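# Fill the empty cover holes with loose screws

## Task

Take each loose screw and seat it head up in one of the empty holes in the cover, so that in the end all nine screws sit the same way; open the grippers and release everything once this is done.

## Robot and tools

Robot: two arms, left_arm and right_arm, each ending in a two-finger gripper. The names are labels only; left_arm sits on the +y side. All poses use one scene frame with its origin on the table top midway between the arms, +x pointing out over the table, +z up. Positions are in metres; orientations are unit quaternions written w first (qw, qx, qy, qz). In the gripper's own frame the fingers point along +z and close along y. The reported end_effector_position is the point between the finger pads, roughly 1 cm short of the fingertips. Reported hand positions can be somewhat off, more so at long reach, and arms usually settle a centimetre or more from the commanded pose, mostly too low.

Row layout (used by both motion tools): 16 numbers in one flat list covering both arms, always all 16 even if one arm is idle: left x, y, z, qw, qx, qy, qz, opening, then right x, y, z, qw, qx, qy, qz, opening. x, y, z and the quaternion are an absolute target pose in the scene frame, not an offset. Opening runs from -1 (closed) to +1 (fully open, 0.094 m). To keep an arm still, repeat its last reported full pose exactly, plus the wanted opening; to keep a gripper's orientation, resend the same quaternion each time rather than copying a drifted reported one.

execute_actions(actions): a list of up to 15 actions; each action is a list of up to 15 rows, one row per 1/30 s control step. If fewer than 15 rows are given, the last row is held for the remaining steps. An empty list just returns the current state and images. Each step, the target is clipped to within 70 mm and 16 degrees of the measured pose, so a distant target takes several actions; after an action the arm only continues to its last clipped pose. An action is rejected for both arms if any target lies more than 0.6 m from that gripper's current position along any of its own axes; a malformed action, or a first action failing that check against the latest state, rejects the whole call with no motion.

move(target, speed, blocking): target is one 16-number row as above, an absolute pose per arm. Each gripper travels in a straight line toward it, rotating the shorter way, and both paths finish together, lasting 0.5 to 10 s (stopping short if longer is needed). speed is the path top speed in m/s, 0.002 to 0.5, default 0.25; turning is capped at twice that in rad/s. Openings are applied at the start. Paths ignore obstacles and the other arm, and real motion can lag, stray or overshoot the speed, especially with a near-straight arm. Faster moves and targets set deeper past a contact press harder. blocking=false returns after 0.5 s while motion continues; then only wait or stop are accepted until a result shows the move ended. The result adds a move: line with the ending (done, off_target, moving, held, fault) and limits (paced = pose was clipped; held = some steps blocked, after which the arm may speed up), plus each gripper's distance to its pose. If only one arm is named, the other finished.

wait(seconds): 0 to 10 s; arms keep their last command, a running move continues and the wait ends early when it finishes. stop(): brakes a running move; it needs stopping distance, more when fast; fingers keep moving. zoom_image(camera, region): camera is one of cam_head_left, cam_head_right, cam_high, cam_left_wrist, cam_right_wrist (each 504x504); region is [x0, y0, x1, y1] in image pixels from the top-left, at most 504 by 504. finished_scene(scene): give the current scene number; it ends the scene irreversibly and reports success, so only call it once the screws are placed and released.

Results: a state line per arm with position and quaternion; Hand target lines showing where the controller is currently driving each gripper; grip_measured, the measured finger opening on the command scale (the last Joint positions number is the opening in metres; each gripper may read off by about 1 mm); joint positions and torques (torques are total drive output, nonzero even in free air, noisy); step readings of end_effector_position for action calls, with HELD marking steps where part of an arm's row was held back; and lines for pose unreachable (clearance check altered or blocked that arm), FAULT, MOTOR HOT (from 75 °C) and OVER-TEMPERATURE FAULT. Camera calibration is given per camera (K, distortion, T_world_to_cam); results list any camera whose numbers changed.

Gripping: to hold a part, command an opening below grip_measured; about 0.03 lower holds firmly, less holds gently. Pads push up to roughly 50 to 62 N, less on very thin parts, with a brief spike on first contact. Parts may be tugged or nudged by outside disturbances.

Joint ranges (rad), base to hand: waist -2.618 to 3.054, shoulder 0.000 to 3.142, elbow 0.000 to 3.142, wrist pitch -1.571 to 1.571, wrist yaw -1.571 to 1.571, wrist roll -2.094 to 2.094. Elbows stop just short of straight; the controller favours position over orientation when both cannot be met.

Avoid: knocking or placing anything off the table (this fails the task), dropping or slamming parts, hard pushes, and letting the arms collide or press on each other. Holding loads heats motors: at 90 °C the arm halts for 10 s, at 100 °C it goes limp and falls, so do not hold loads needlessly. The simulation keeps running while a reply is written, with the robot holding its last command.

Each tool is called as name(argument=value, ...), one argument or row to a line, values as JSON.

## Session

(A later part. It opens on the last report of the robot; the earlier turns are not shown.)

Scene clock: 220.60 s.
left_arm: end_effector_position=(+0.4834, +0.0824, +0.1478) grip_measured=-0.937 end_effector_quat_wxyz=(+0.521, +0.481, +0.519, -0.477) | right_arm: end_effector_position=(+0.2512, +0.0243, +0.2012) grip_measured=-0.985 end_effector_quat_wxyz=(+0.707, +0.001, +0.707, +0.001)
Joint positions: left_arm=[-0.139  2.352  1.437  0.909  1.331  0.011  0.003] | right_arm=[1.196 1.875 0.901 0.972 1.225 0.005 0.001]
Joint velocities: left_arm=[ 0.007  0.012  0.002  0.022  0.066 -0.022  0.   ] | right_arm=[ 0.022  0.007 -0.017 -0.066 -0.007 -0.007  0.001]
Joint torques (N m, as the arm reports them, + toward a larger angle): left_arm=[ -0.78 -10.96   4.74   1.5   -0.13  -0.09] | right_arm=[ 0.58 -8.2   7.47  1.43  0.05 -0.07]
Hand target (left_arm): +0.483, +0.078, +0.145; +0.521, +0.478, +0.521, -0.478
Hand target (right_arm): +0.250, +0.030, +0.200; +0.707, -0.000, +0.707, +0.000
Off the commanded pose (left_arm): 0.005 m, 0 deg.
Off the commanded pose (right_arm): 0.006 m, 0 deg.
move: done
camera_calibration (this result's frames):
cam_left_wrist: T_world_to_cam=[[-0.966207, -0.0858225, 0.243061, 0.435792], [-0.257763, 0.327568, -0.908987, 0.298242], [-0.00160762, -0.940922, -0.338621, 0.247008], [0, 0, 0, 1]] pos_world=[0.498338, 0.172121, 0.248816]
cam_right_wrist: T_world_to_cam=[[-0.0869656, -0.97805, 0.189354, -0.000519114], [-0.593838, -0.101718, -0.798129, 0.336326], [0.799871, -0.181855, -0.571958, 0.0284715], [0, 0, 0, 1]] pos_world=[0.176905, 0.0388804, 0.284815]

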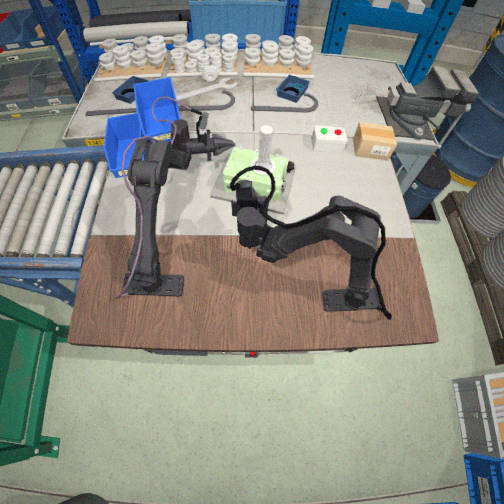

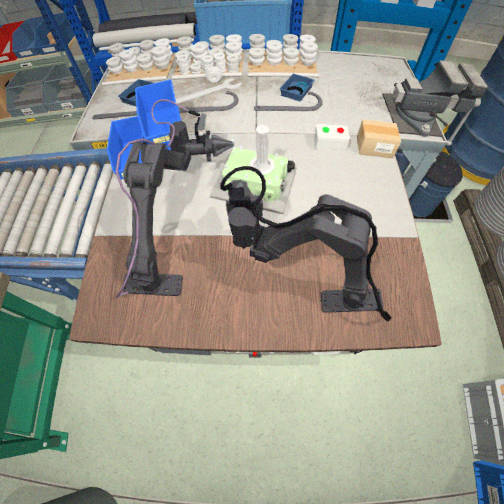

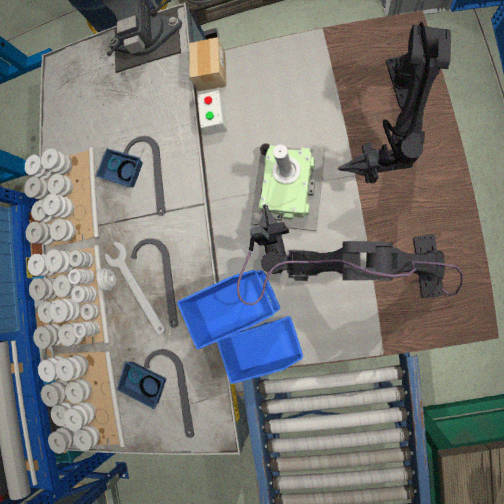

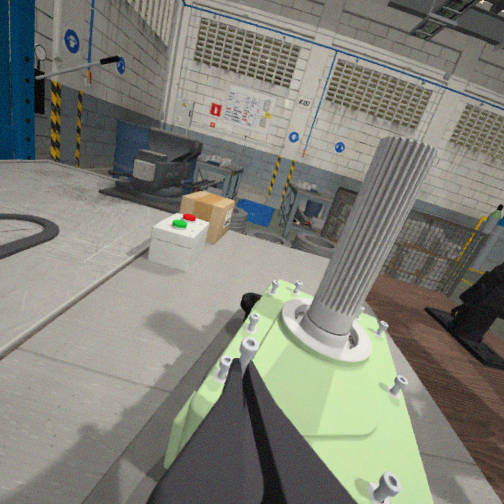

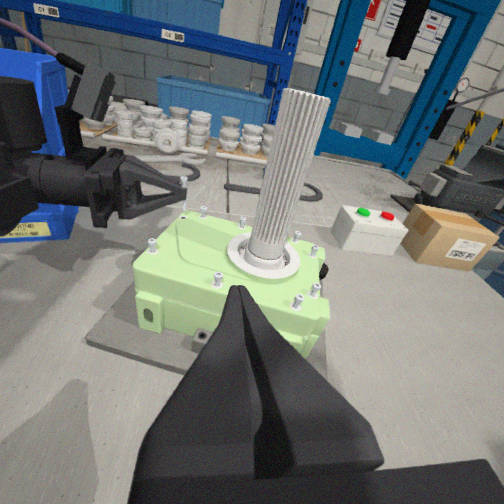

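move(
  target=[0.481,0.082,0.132,0.521,0.478,0.521,-0.478,-1, 0.25,0.03,0.2,0.707,0,0.707,0,-1],
  speed=0.02,
)

zoom_image(
  camera="cam_right_wrist",
  region=[150,170,250,250],
)

Scene clock: 221.70 s.
left_arm: end_effector_position=(+0.4840, +0.0823, +0.1409) grip_measured=-0.937 end_effector_quat_wxyz=(+0.527, +0.484, +0.514, -0.474) | right_arm: end_effector_position=(+0.2512, +0.0243, +0.2013) grip_measured=-0.985 end_effector_quat_wxyz=(+0.707, +0.002, +0.707, +0.001)
Joint positions: left_arm=[-0.139  2.376  1.437  0.951  1.33   0.011  0.003] | right_arm=[1.196 1.875 0.901 0.973 1.226 0.005 0.001]
Joint velocities: left_arm=[ 0.007 -0.002  0.002  0.051 -0.037 -0.007  0.   ] | right_arm=[ 0.002 -0.007 -0.017  0.051 -0.081 -0.022 -0.001]
Joint torques (N m, as the arm reports them, + toward a larger angle): left_arm=[ -0.18 -10.94   3.33   1.51  -0.06  -0.08] | right_arm=[ 0.56 -8.22  7.44  1.42  0.07 -0.06]
Hand target (left_arm): +0.481, +0.082, +0.132; +0.521, +0.478, +0.521, -0.478
Hand target (right_arm): +0.250, +0.030, +0.200; +0.707, -0.000, +0.707, +0.000
Off the commanded pose (left_arm): 0.009 m, 1 deg.
Off the commanded pose (right_arm): 0.006 m, 0 deg.
move: done
camera_calibration (this result's frames):
cam_left_wrist: T_world_to_cam=[[-0.970243, -0.0855233, 0.226528, 0.442345], [-0.242091, 0.324878, -0.914246, 0.285546], [0.00459517, -0.941881, -0.335915, 0.241288], [0, 0, 0, 1]] pos_world=[0.497202, 0.172328, 0.241908]
cam_right_wrist: T_world_to_cam=[[-0.0873634, -0.978085, 0.188992, -0.00042132], [-0.593773, -0.101205, -0.798242, 0.336353], [0.799876, -0.181955, -0.571919, 0.0284811], [0, 0, 0, 1]] pos_world=[0.1769, 0.0388109, 0.28486]

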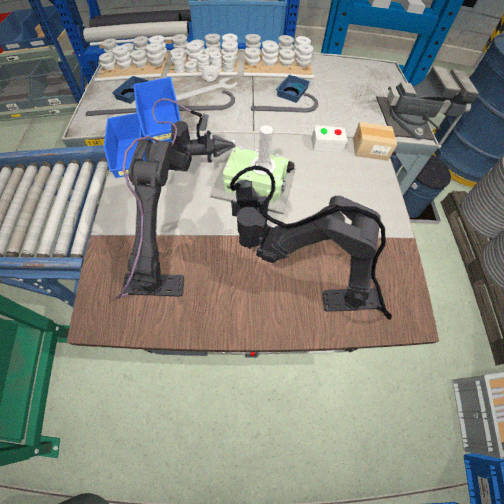

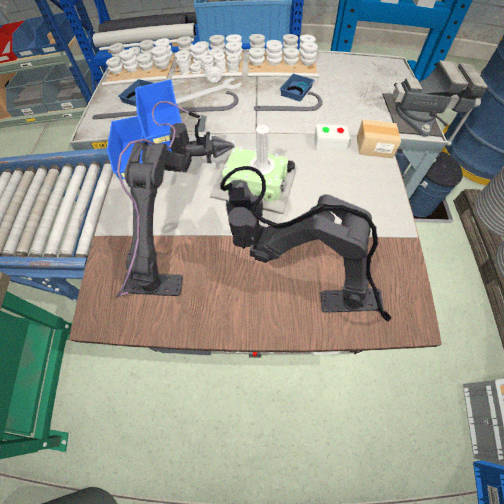

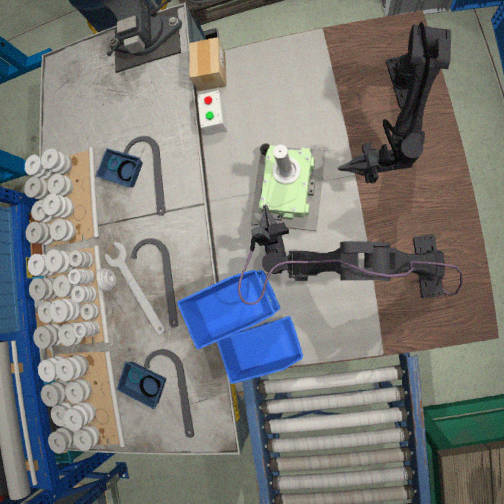

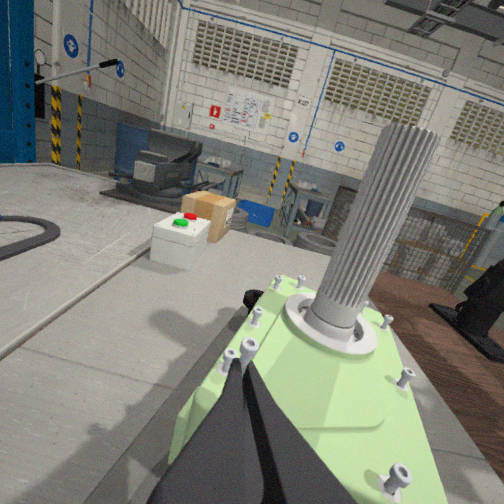

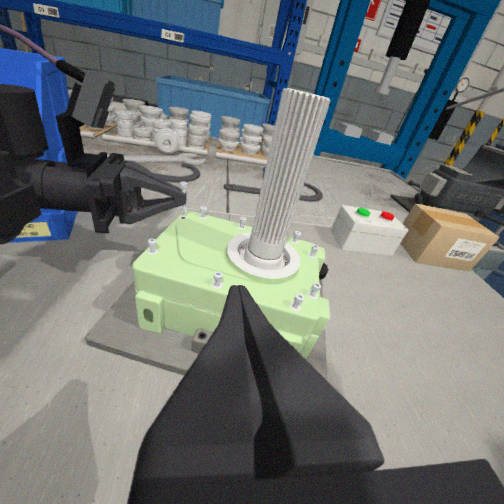

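Region (150, 170, 250, 250) of cam_right_wrist's 504x504 image, scaled by 5.040, with more detail than that image has; it fills the top 403 rows of this view, and the rest is white.

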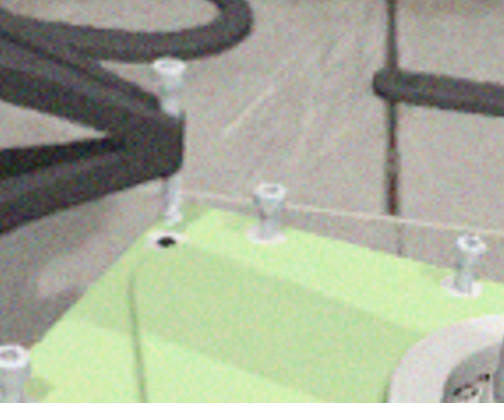

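move(
  target=[0.477,0.084,0.126,0.521,0.478,0.521,-0.478,-1, 0.25,0.03,0.2,0.707,0,0.707,0,-1],
  speed=0.015,
)

zoom_image(
  camera="cam_right_wrist",
  region=[150,170,250,250],
)

Scene clock: 223.13 s.
left_arm: end_effector_position=(+0.4794, +0.0830, +0.1368) grip_measured=-0.937 end_effector_quat_wxyz=(+0.530, +0.486, +0.510, -0.471) | right_arm: end_effector_position=(+0.2512, +0.0243, +0.2013) grip_measured=-0.985 end_effector_quat_wxyz=(+0.707, +0.002, +0.707, +0.001)
Joint positions: left_arm=[-0.139  2.376  1.409  0.991  1.33   0.011  0.003] | right_arm=[1.196 1.875 0.901 0.973 1.226 0.005 0.001]
Joint velocities: left_arm=[-0.002 -0.007 -0.017  0.051 -0.066  0.037 -0.001] | right_arm=[ 0.002  0.002  0.002  0.037  0.022 -0.095  0.001]
Joint torques (N m, as the arm reports them, + toward a larger angle): left_arm=[  0.1  -10.63   3.47   1.43  -0.04  -0.09] | right_arm=[ 0.55 -8.24  7.44  1.42  0.06 -0.06]
Hand target (left_arm): +0.477, +0.084, +0.126; +0.521, +0.478, +0.521, -0.478
Hand target (right_arm): +0.250, +0.030, +0.200; +0.707, -0.000, +0.707, +0.000
Off the commanded pose (left_arm): 0.011 m, 2 deg.
Off the commanded pose (right_arm): 0.006 m, 0 deg.
move: off_target (left_arm)
camera_calibration (this result's frames):
cam_left_wrist: T_world_to_cam=[[-0.972823, -0.0851133, 0.21534, 0.441537], [-0.231394, 0.323179, -0.917612, 0.275872], [0.00850779, -0.942503, -0.33409, 0.23855], [0, 0, 0, 1]] pos_world=[0.491343, 0.173258, 0.23776]
cam_right_wrist: T_world_to_cam=[[-0.0873634, -0.978085, 0.188992, -0.00042132], [-0.593773, -0.101205, -0.798242, 0.336353], [0.799876, -0.181955, -0.571919, 0.0284811], [0, 0, 0, 1]] pos_world=[0.1769, 0.0388109, 0.28486]

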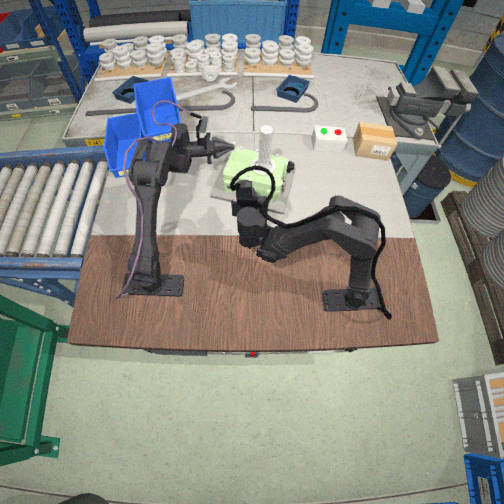

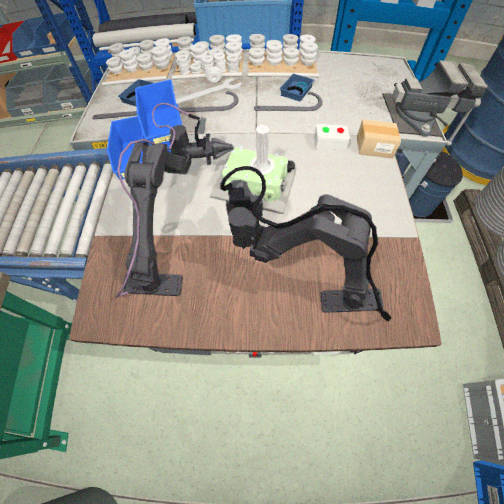

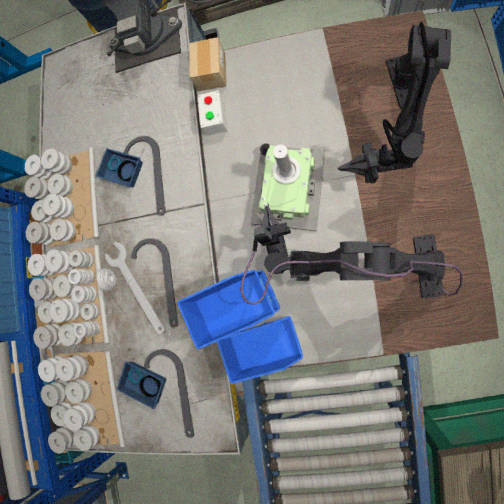

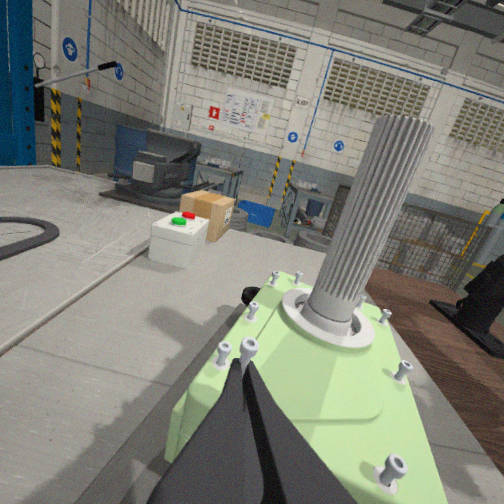

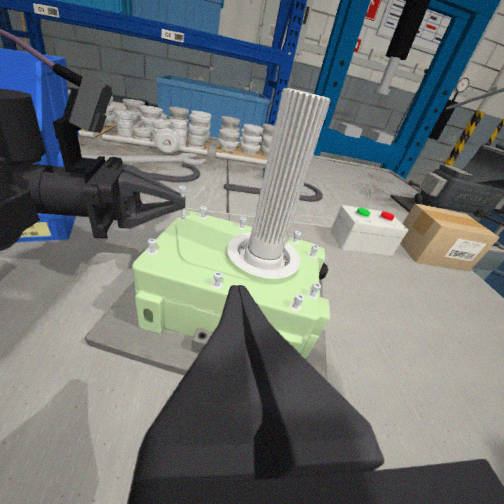

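Region (150, 170, 250, 250) of cam_right_wrist's 504x504 image, scaled by 5.040, with more detail than that image has; it fills the top 403 rows of this view, and the rest is white.

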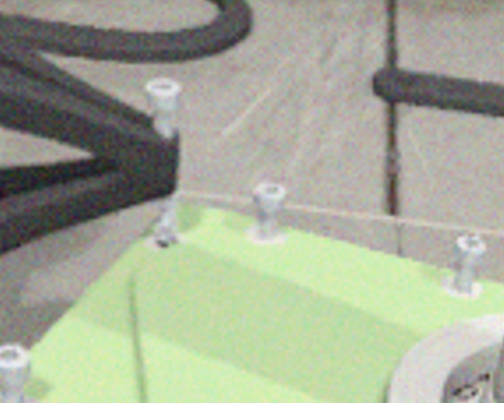

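Slightly more −x.

move(
  target=[0.473,0.085,0.124,0.521,0.478,0.521,-0.478,-1, 0.25,0.03,0.2,0.707,0,0.707,0,-1],
  speed=0.01,
)

zoom_image(
  camera="cam_right_wrist",
  region=[150,170,250,250],
)

Scene clock: 225.20 s.
left_arm: end_effector_position=(+0.4782, +0.0836, +0.1346) grip_measured=-0.937 end_effector_quat_wxyz=(+0.535, +0.485, +0.510, -0.467) | right_arm: end_effector_position=(+0.2512, +0.0243, +0.2013) grip_measured=-0.985 end_effector_quat_wxyz=(+0.707, +0.002, +0.707, +0.001)
Joint positions: left_arm=[-0.139  2.376  1.391  1.018  1.32   0.011  0.003] | right_arm=[1.196 1.875 0.901 0.973 1.226 0.005 0.001]
Joint velocities: left_arm=[ 0.012 -0.007 -0.017 -0.022 -0.007 -0.022  0.001] | right_arm=[-0.007 -0.002 -0.002 -0.051  0.022 -0.007 -0.   ]
Joint torques (N m, as the arm reports them, + toward a larger angle): left_arm=[  0.17 -10.95   3.04   1.36   0.08  -0.11] | right_arm=[ 0.55 -8.23  7.47  1.41  0.06 -0.06]
Hand target (left_arm): +0.473, +0.085, +0.124; +0.521, +0.478, +0.521, -0.478
Hand target (right_arm): +0.250, +0.030, +0.200; +0.707, -0.000, +0.707, +0.000
Off the commanded pose (left_arm): 0.012 m, 3 deg.
Off the commanded pose (right_arm): 0.006 m, 0 deg.
move: off_target (left_arm)
camera_calibration (this result's frames):
cam_left_wrist: T_world_to_cam=[[-0.973832, -0.0944006, 0.206737, 0.443313], [-0.226311, 0.31933, -0.920224, 0.271623], [0.0208523, -0.94293, -0.332338, 0.232314], [0, 0, 0, 1]] pos_world=[0.488339, 0.174167, 0.235511]
cam_right_wrist: T_world_to_cam=[[-0.0873634, -0.978085, 0.188992, -0.00042132], [-0.593773, -0.101205, -0.798242, 0.336353], [0.799876, -0.181955, -0.571919, 0.0284811], [0, 0, 0, 1]] pos_world=[0.1769, 0.0388109, 0.28486]

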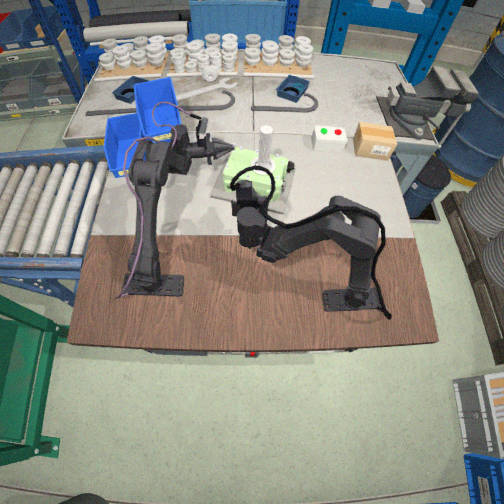

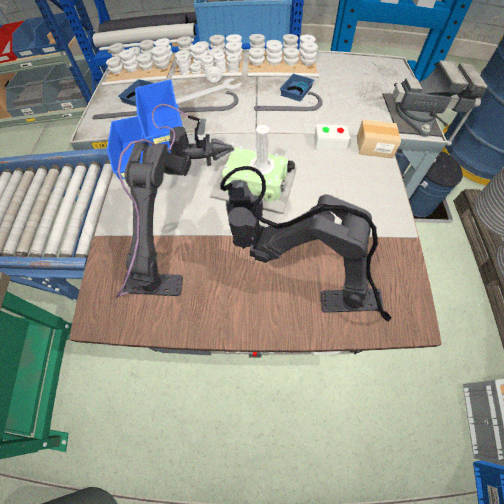

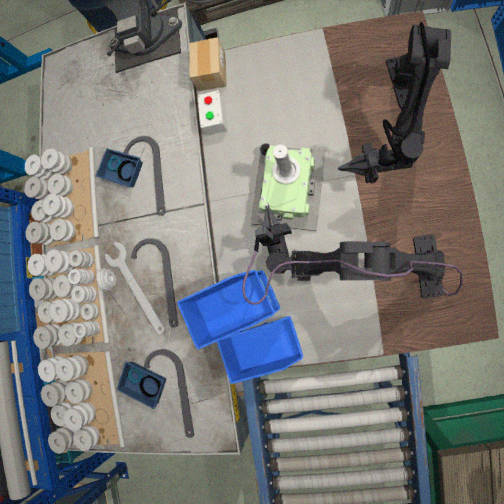

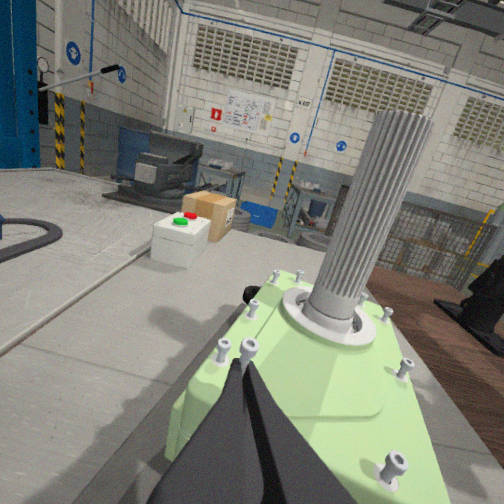

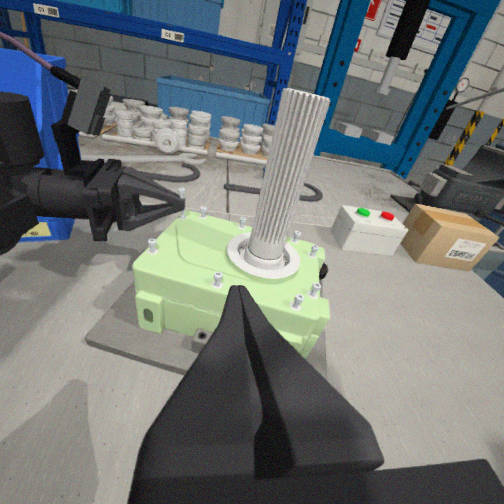

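Region (150, 170, 250, 250) of cam_right_wrist's 504x504 image, scaled by 5.040, with more detail than that image has; it fills the top 403 rows of this view, and the rest is white.

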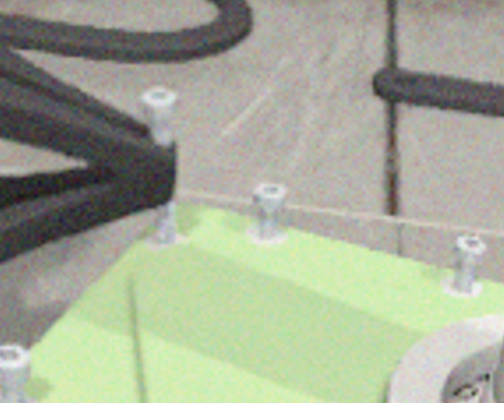

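move(
  target=[0.478,0.084,0.118,0.521,0.478,0.521,-0.478,-1,0.25,0.03,0.2,0.707,0,0.707,0,-1],
  speed=0.03,
)

move(
  target=[0.478,0.084,0.122,0.521,0.478,0.521,-0.478,-0.4,0.25,0.03,0.2,0.707,0,0.707,0,-1],
  speed=0.03,
)

move(
  target=[0.478,0.11,0.19,0.521,0.478,0.521,-0.478,-0.4,0.25,0.03,0.2,0.707,0,0.707,0,-1],
  speed=0.08,
)

zoom_image(
  camera="cam_right_wrist",
  region=[100,150,400,350],
)

Scene clock: 226.53 s.
left_arm: end_effector_position=(+0.4786, +0.0837, +0.1287) grip_measured=-0.937 end_effector_quat_wxyz=(+0.534, +0.484, +0.512, -0.467) | right_arm: end_effector_position=(+0.2512, +0.0243, +0.2013) grip_measured=-0.985 end_effector_quat_wxyz=(+0.707, +0.002, +0.707, +0.001)
Joint positions: left_arm=[-0.139  2.39   1.391  1.029  1.318  0.011  0.003] | right_arm=[1.196 1.875 0.901 0.973 1.226 0.004 0.001]
Joint velocities: left_arm=[-0.002  0.007  0.012 -0.051 -0.022 -0.022  0.001] | right_arm=[ 0.007 -0.017 -0.002 -0.022  0.051 -0.037  0.   ]
Joint torques (N m, as the arm reports them, + toward a larger angle): left_arm=[ 0.13 -9.89  5.03  1.29  0.1  -0.11] | right_arm=[ 0.55 -8.22  7.44  1.42  0.07 -0.06]
Hand target (left_arm): +0.478, +0.084, +0.118; +0.521, +0.478, +0.521, -0.478
Hand target (right_arm): +0.250, +0.030, +0.200; +0.707, -0.000, +0.707, +0.000
Off the commanded pose (left_arm): 0.011 m, 2 deg.
Off the commanded pose (right_arm): 0.006 m, 0 deg.
move: off_target (left_arm)
camera_calibration (this result's frames):
cam_left_wrist: T_world_to_cam=[[-0.972862, -0.0963687, 0.210362, 0.444188], [-0.230394, 0.319391, -0.919189, 0.268056], [0.0213934, -0.94271, -0.332926, 0.230145], [0, 0, 0, 1]] pos_world=[0.488969, 0.174151, 0.229575]
cam_right_wrist: T_world_to_cam=[[-0.0873631, -0.978013, 0.189365, -0.000498256], [-0.593774, -0.10151, -0.798203, 0.336353], [0.799875, -0.182173, -0.57185, 0.0284726], [0, 0, 0, 1]] pos_world=[0.1769, 0.0388428, 0.284855]

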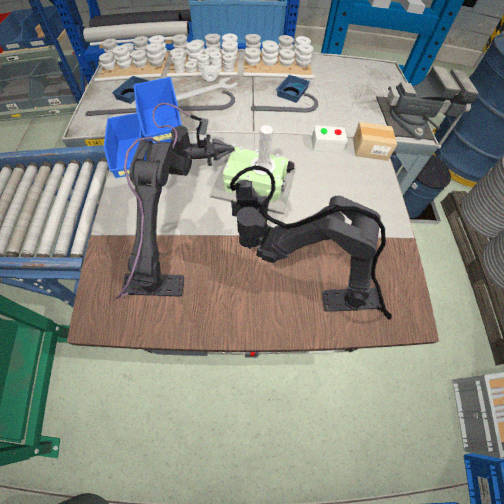

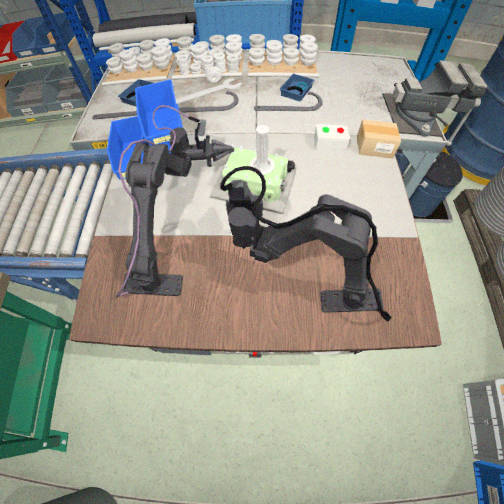

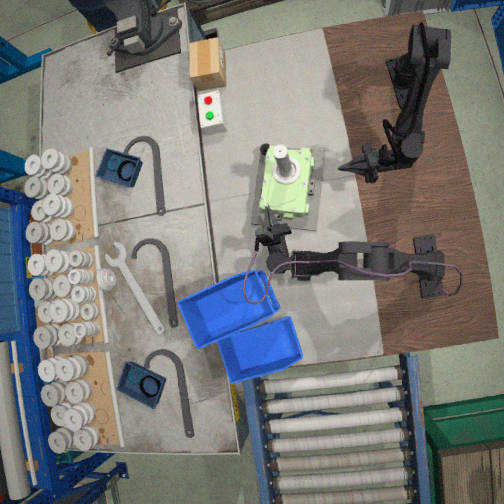

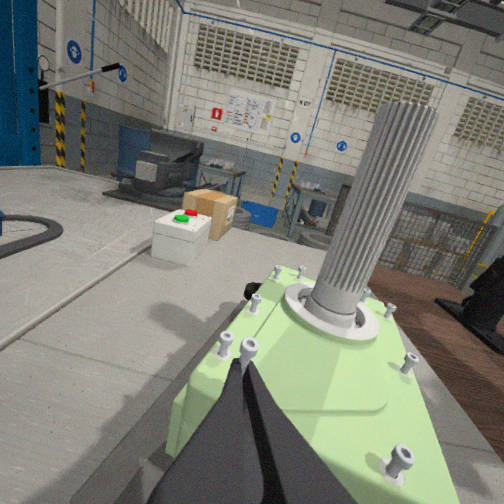

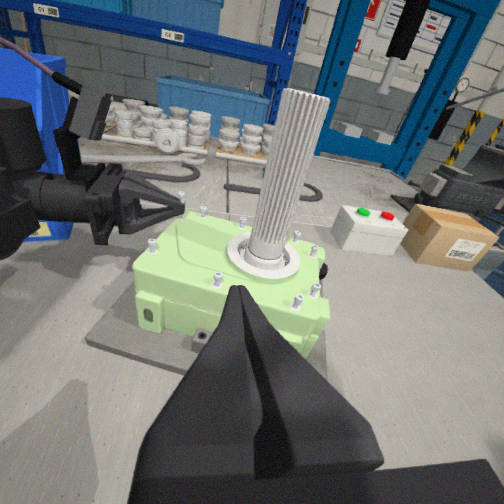

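Scene clock: 227.43 s.
left_arm: end_effector_position=(+0.4787, +0.0837, +0.1281) grip_measured=-0.402 end_effector_quat_wxyz=(+0.532, +0.483, +0.514, -0.469) | right_arm: end_effector_position=(+0.2512, +0.0243, +0.2013) grip_measured=-0.985 end_effector_quat_wxyz=(+0.707, +0.002, +0.707, +0.001)
Joint positions: left_arm=[-0.139  2.39   1.391  1.024  1.318  0.009  0.028] | right_arm=[1.196 1.875 0.901 0.973 1.226 0.004 0.001]
Joint velocities: left_arm=[-0.012 -0.012 -0.022  0.007 -0.037  0.007 -0.   ] | right_arm=[-0.017 -0.012 -0.007 -0.066 -0.081  0.051  0.001]
Joint torques (N m, as the arm reports them, + toward a larger angle): left_arm=[  0.13 -10.62   5.08   1.24   0.09  -0.1 ] | right_arm=[ 0.56 -8.22  7.41  1.42  0.06 -0.05]
Hand target (left_arm): +0.478, +0.084, +0.122; +0.521, +0.478, +0.521, -0.478
Hand target (right_arm): +0.250, +0.030, +0.200; +0.707, -0.000, +0.707, +0.000
Off the commanded pose (left_arm): 0.006 m, 2 deg.
Off the commanded pose (right_arm): 0.006 m, 0 deg.
move: done
camera_calibration (this result's frames):
cam_left_wrist: T_world_to_cam=[[-0.971292, -0.0968422, 0.217286, 0.442789], [-0.237102, 0.319812, -0.917335, 0.27049], [0.0193461, -0.942519, -0.333592, 0.231007], [0, 0, 0, 1]] pos_world=[0.489742, 0.174104, 0.22898]
cam_right_wrist: T_world_to_cam=[[-0.0873631, -0.978013, 0.189365, -0.000498256], [-0.593774, -0.10151, -0.798203, 0.336353], [0.799875, -0.182173, -0.57185, 0.0284726], [0, 0, 0, 1]] pos_world=[0.1769, 0.0388428, 0.284855]

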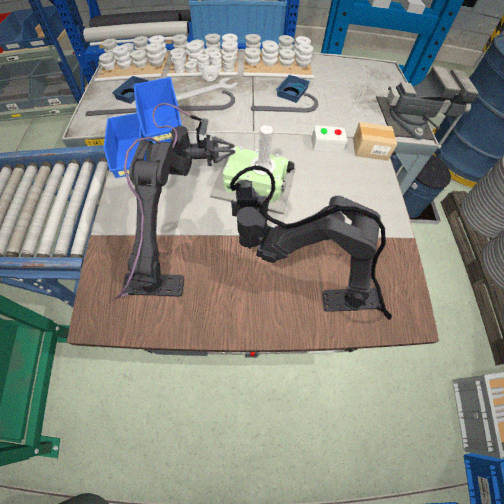

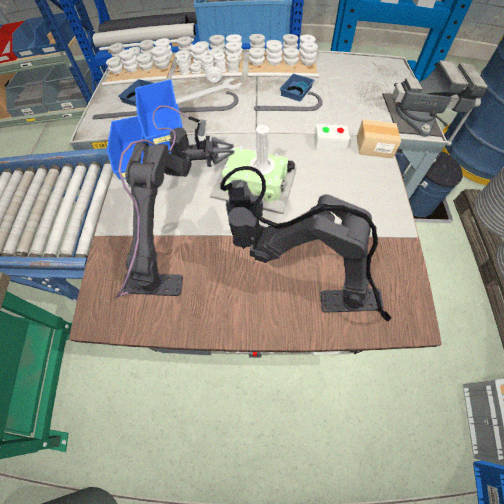

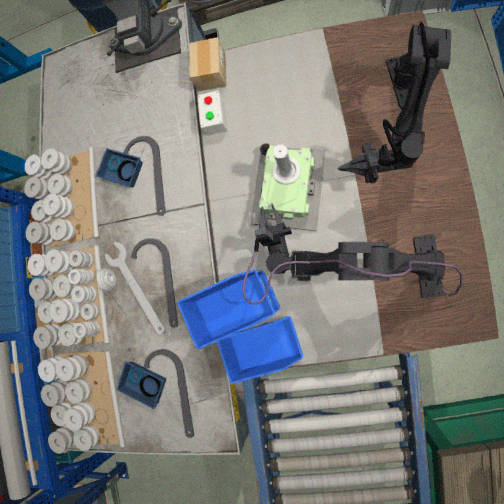

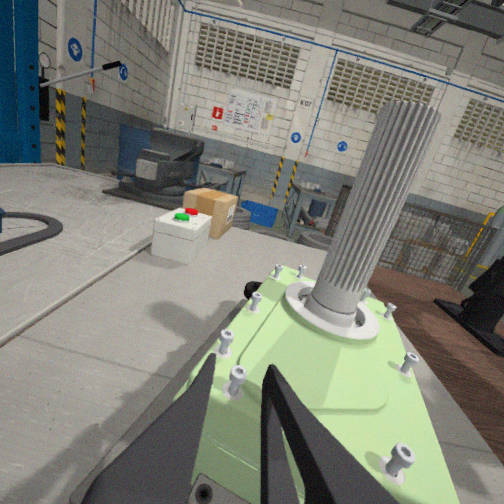

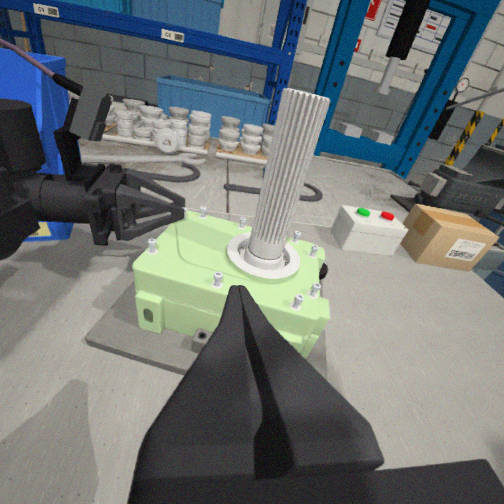

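Scene clock: 229.00 s.
left_arm: end_effector_position=(+0.4762, +0.1055, +0.1729) grip_measured=-0.402 end_effector_quat_wxyz=(+0.511, +0.468, +0.532, -0.487) | right_arm: end_effector_position=(+0.2512, +0.0243, +0.2013) grip_measured=-0.985 end_effector_quat_wxyz=(+0.707, +0.002, +0.707, +0.001)
Joint positions: left_arm=[-0.093  2.257  1.391  0.845  1.371 -0.02   0.028] | right_arm=[1.196 1.875 0.901 0.973 1.226 0.004 0.001]
Joint velocities: left_arm=[-0.007  0.007  0.002 -0.051 -0.007 -0.037 -0.   ] | right_arm=[ 0.002  0.007 -0.012 -0.007  0.037 -0.037  0.001]
Joint torques (N m, as the arm reports them, + toward a larger angle): left_arm=[  0.85 -12.86   6.73   1.24   0.16   0.09] | right_arm=[ 0.55 -8.22  7.45  1.41  0.07 -0.06]
Hand target (left_arm): +0.478, +0.110, +0.189; +0.521, +0.478, +0.521, -0.478
Hand target (right_arm): +0.250, +0.030, +0.200; +0.707, +0.000, +0.707, +0.000
Off the commanded pose (left_arm): 0.018 m, 2 deg.
Off the commanded pose (right_arm): 0.006 m, 0 deg.
move: off_target (left_arm)
camera_calibration (this result's frames):
cam_left_wrist: T_world_to_cam=[[-0.953136, -0.0914611, 0.288387, 0.411268], [-0.302316, 0.324798, -0.896165, 0.330848], [-0.0117033, -0.941351, -0.337227, 0.281893], [0, 0, 0, 1]] pos_world=[0.495315, 0.195516, 0.272952]
cam_right_wrist: T_world_to_cam=[[-0.0873876, -0.97808, 0.189003, -0.000426825], [-0.59367, -0.101223, -0.798317, 0.336383], [0.799949, -0.181968, -0.571812, 0.0284698], [0, 0, 0, 1]] pos_world=[0.176889, 0.038813, 0.2849]

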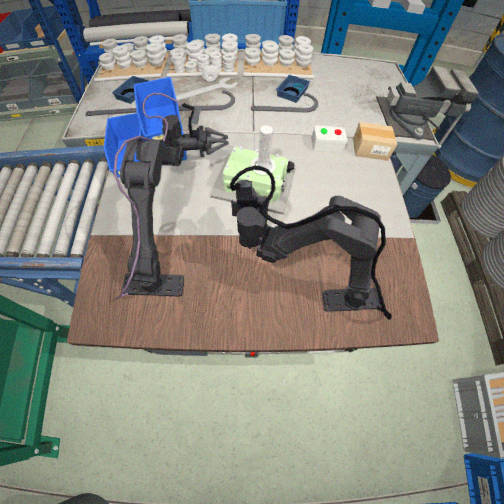

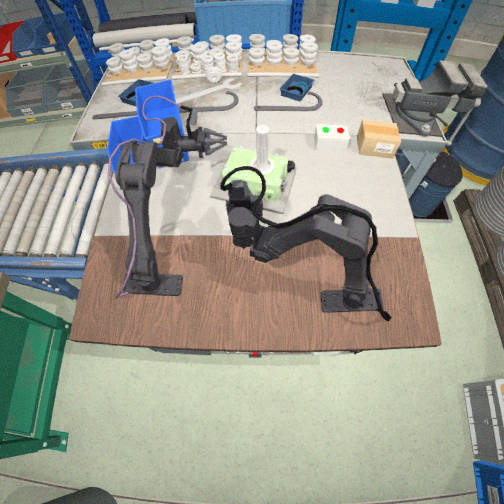

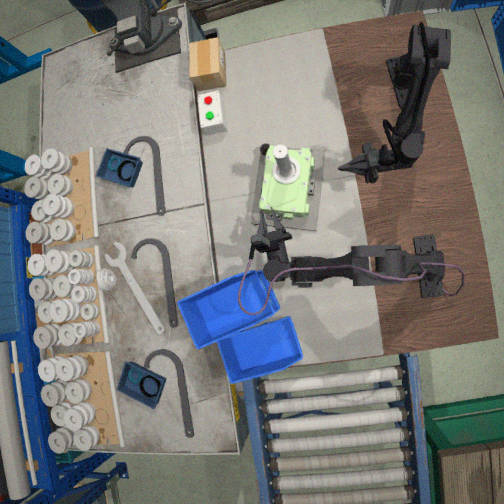

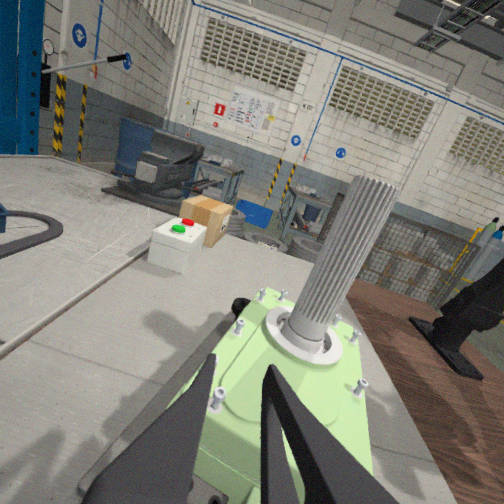

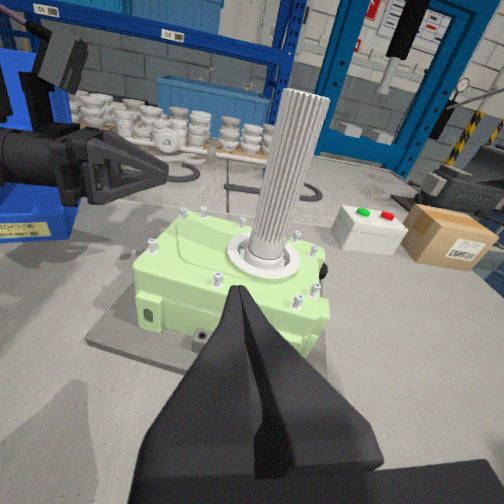

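Region (100, 150, 400, 350) of cam_right_wrist's 504x504 image, scaled by 1.680, with more detail than that image has.

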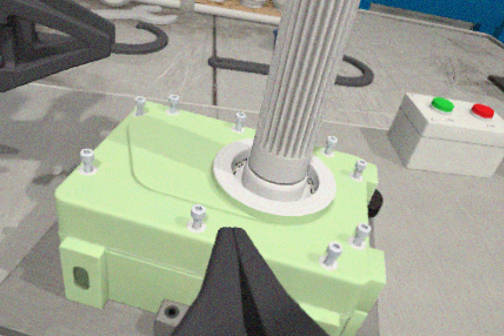

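finished_scene(
  scene=1,
)

The scene is finished: the task was done.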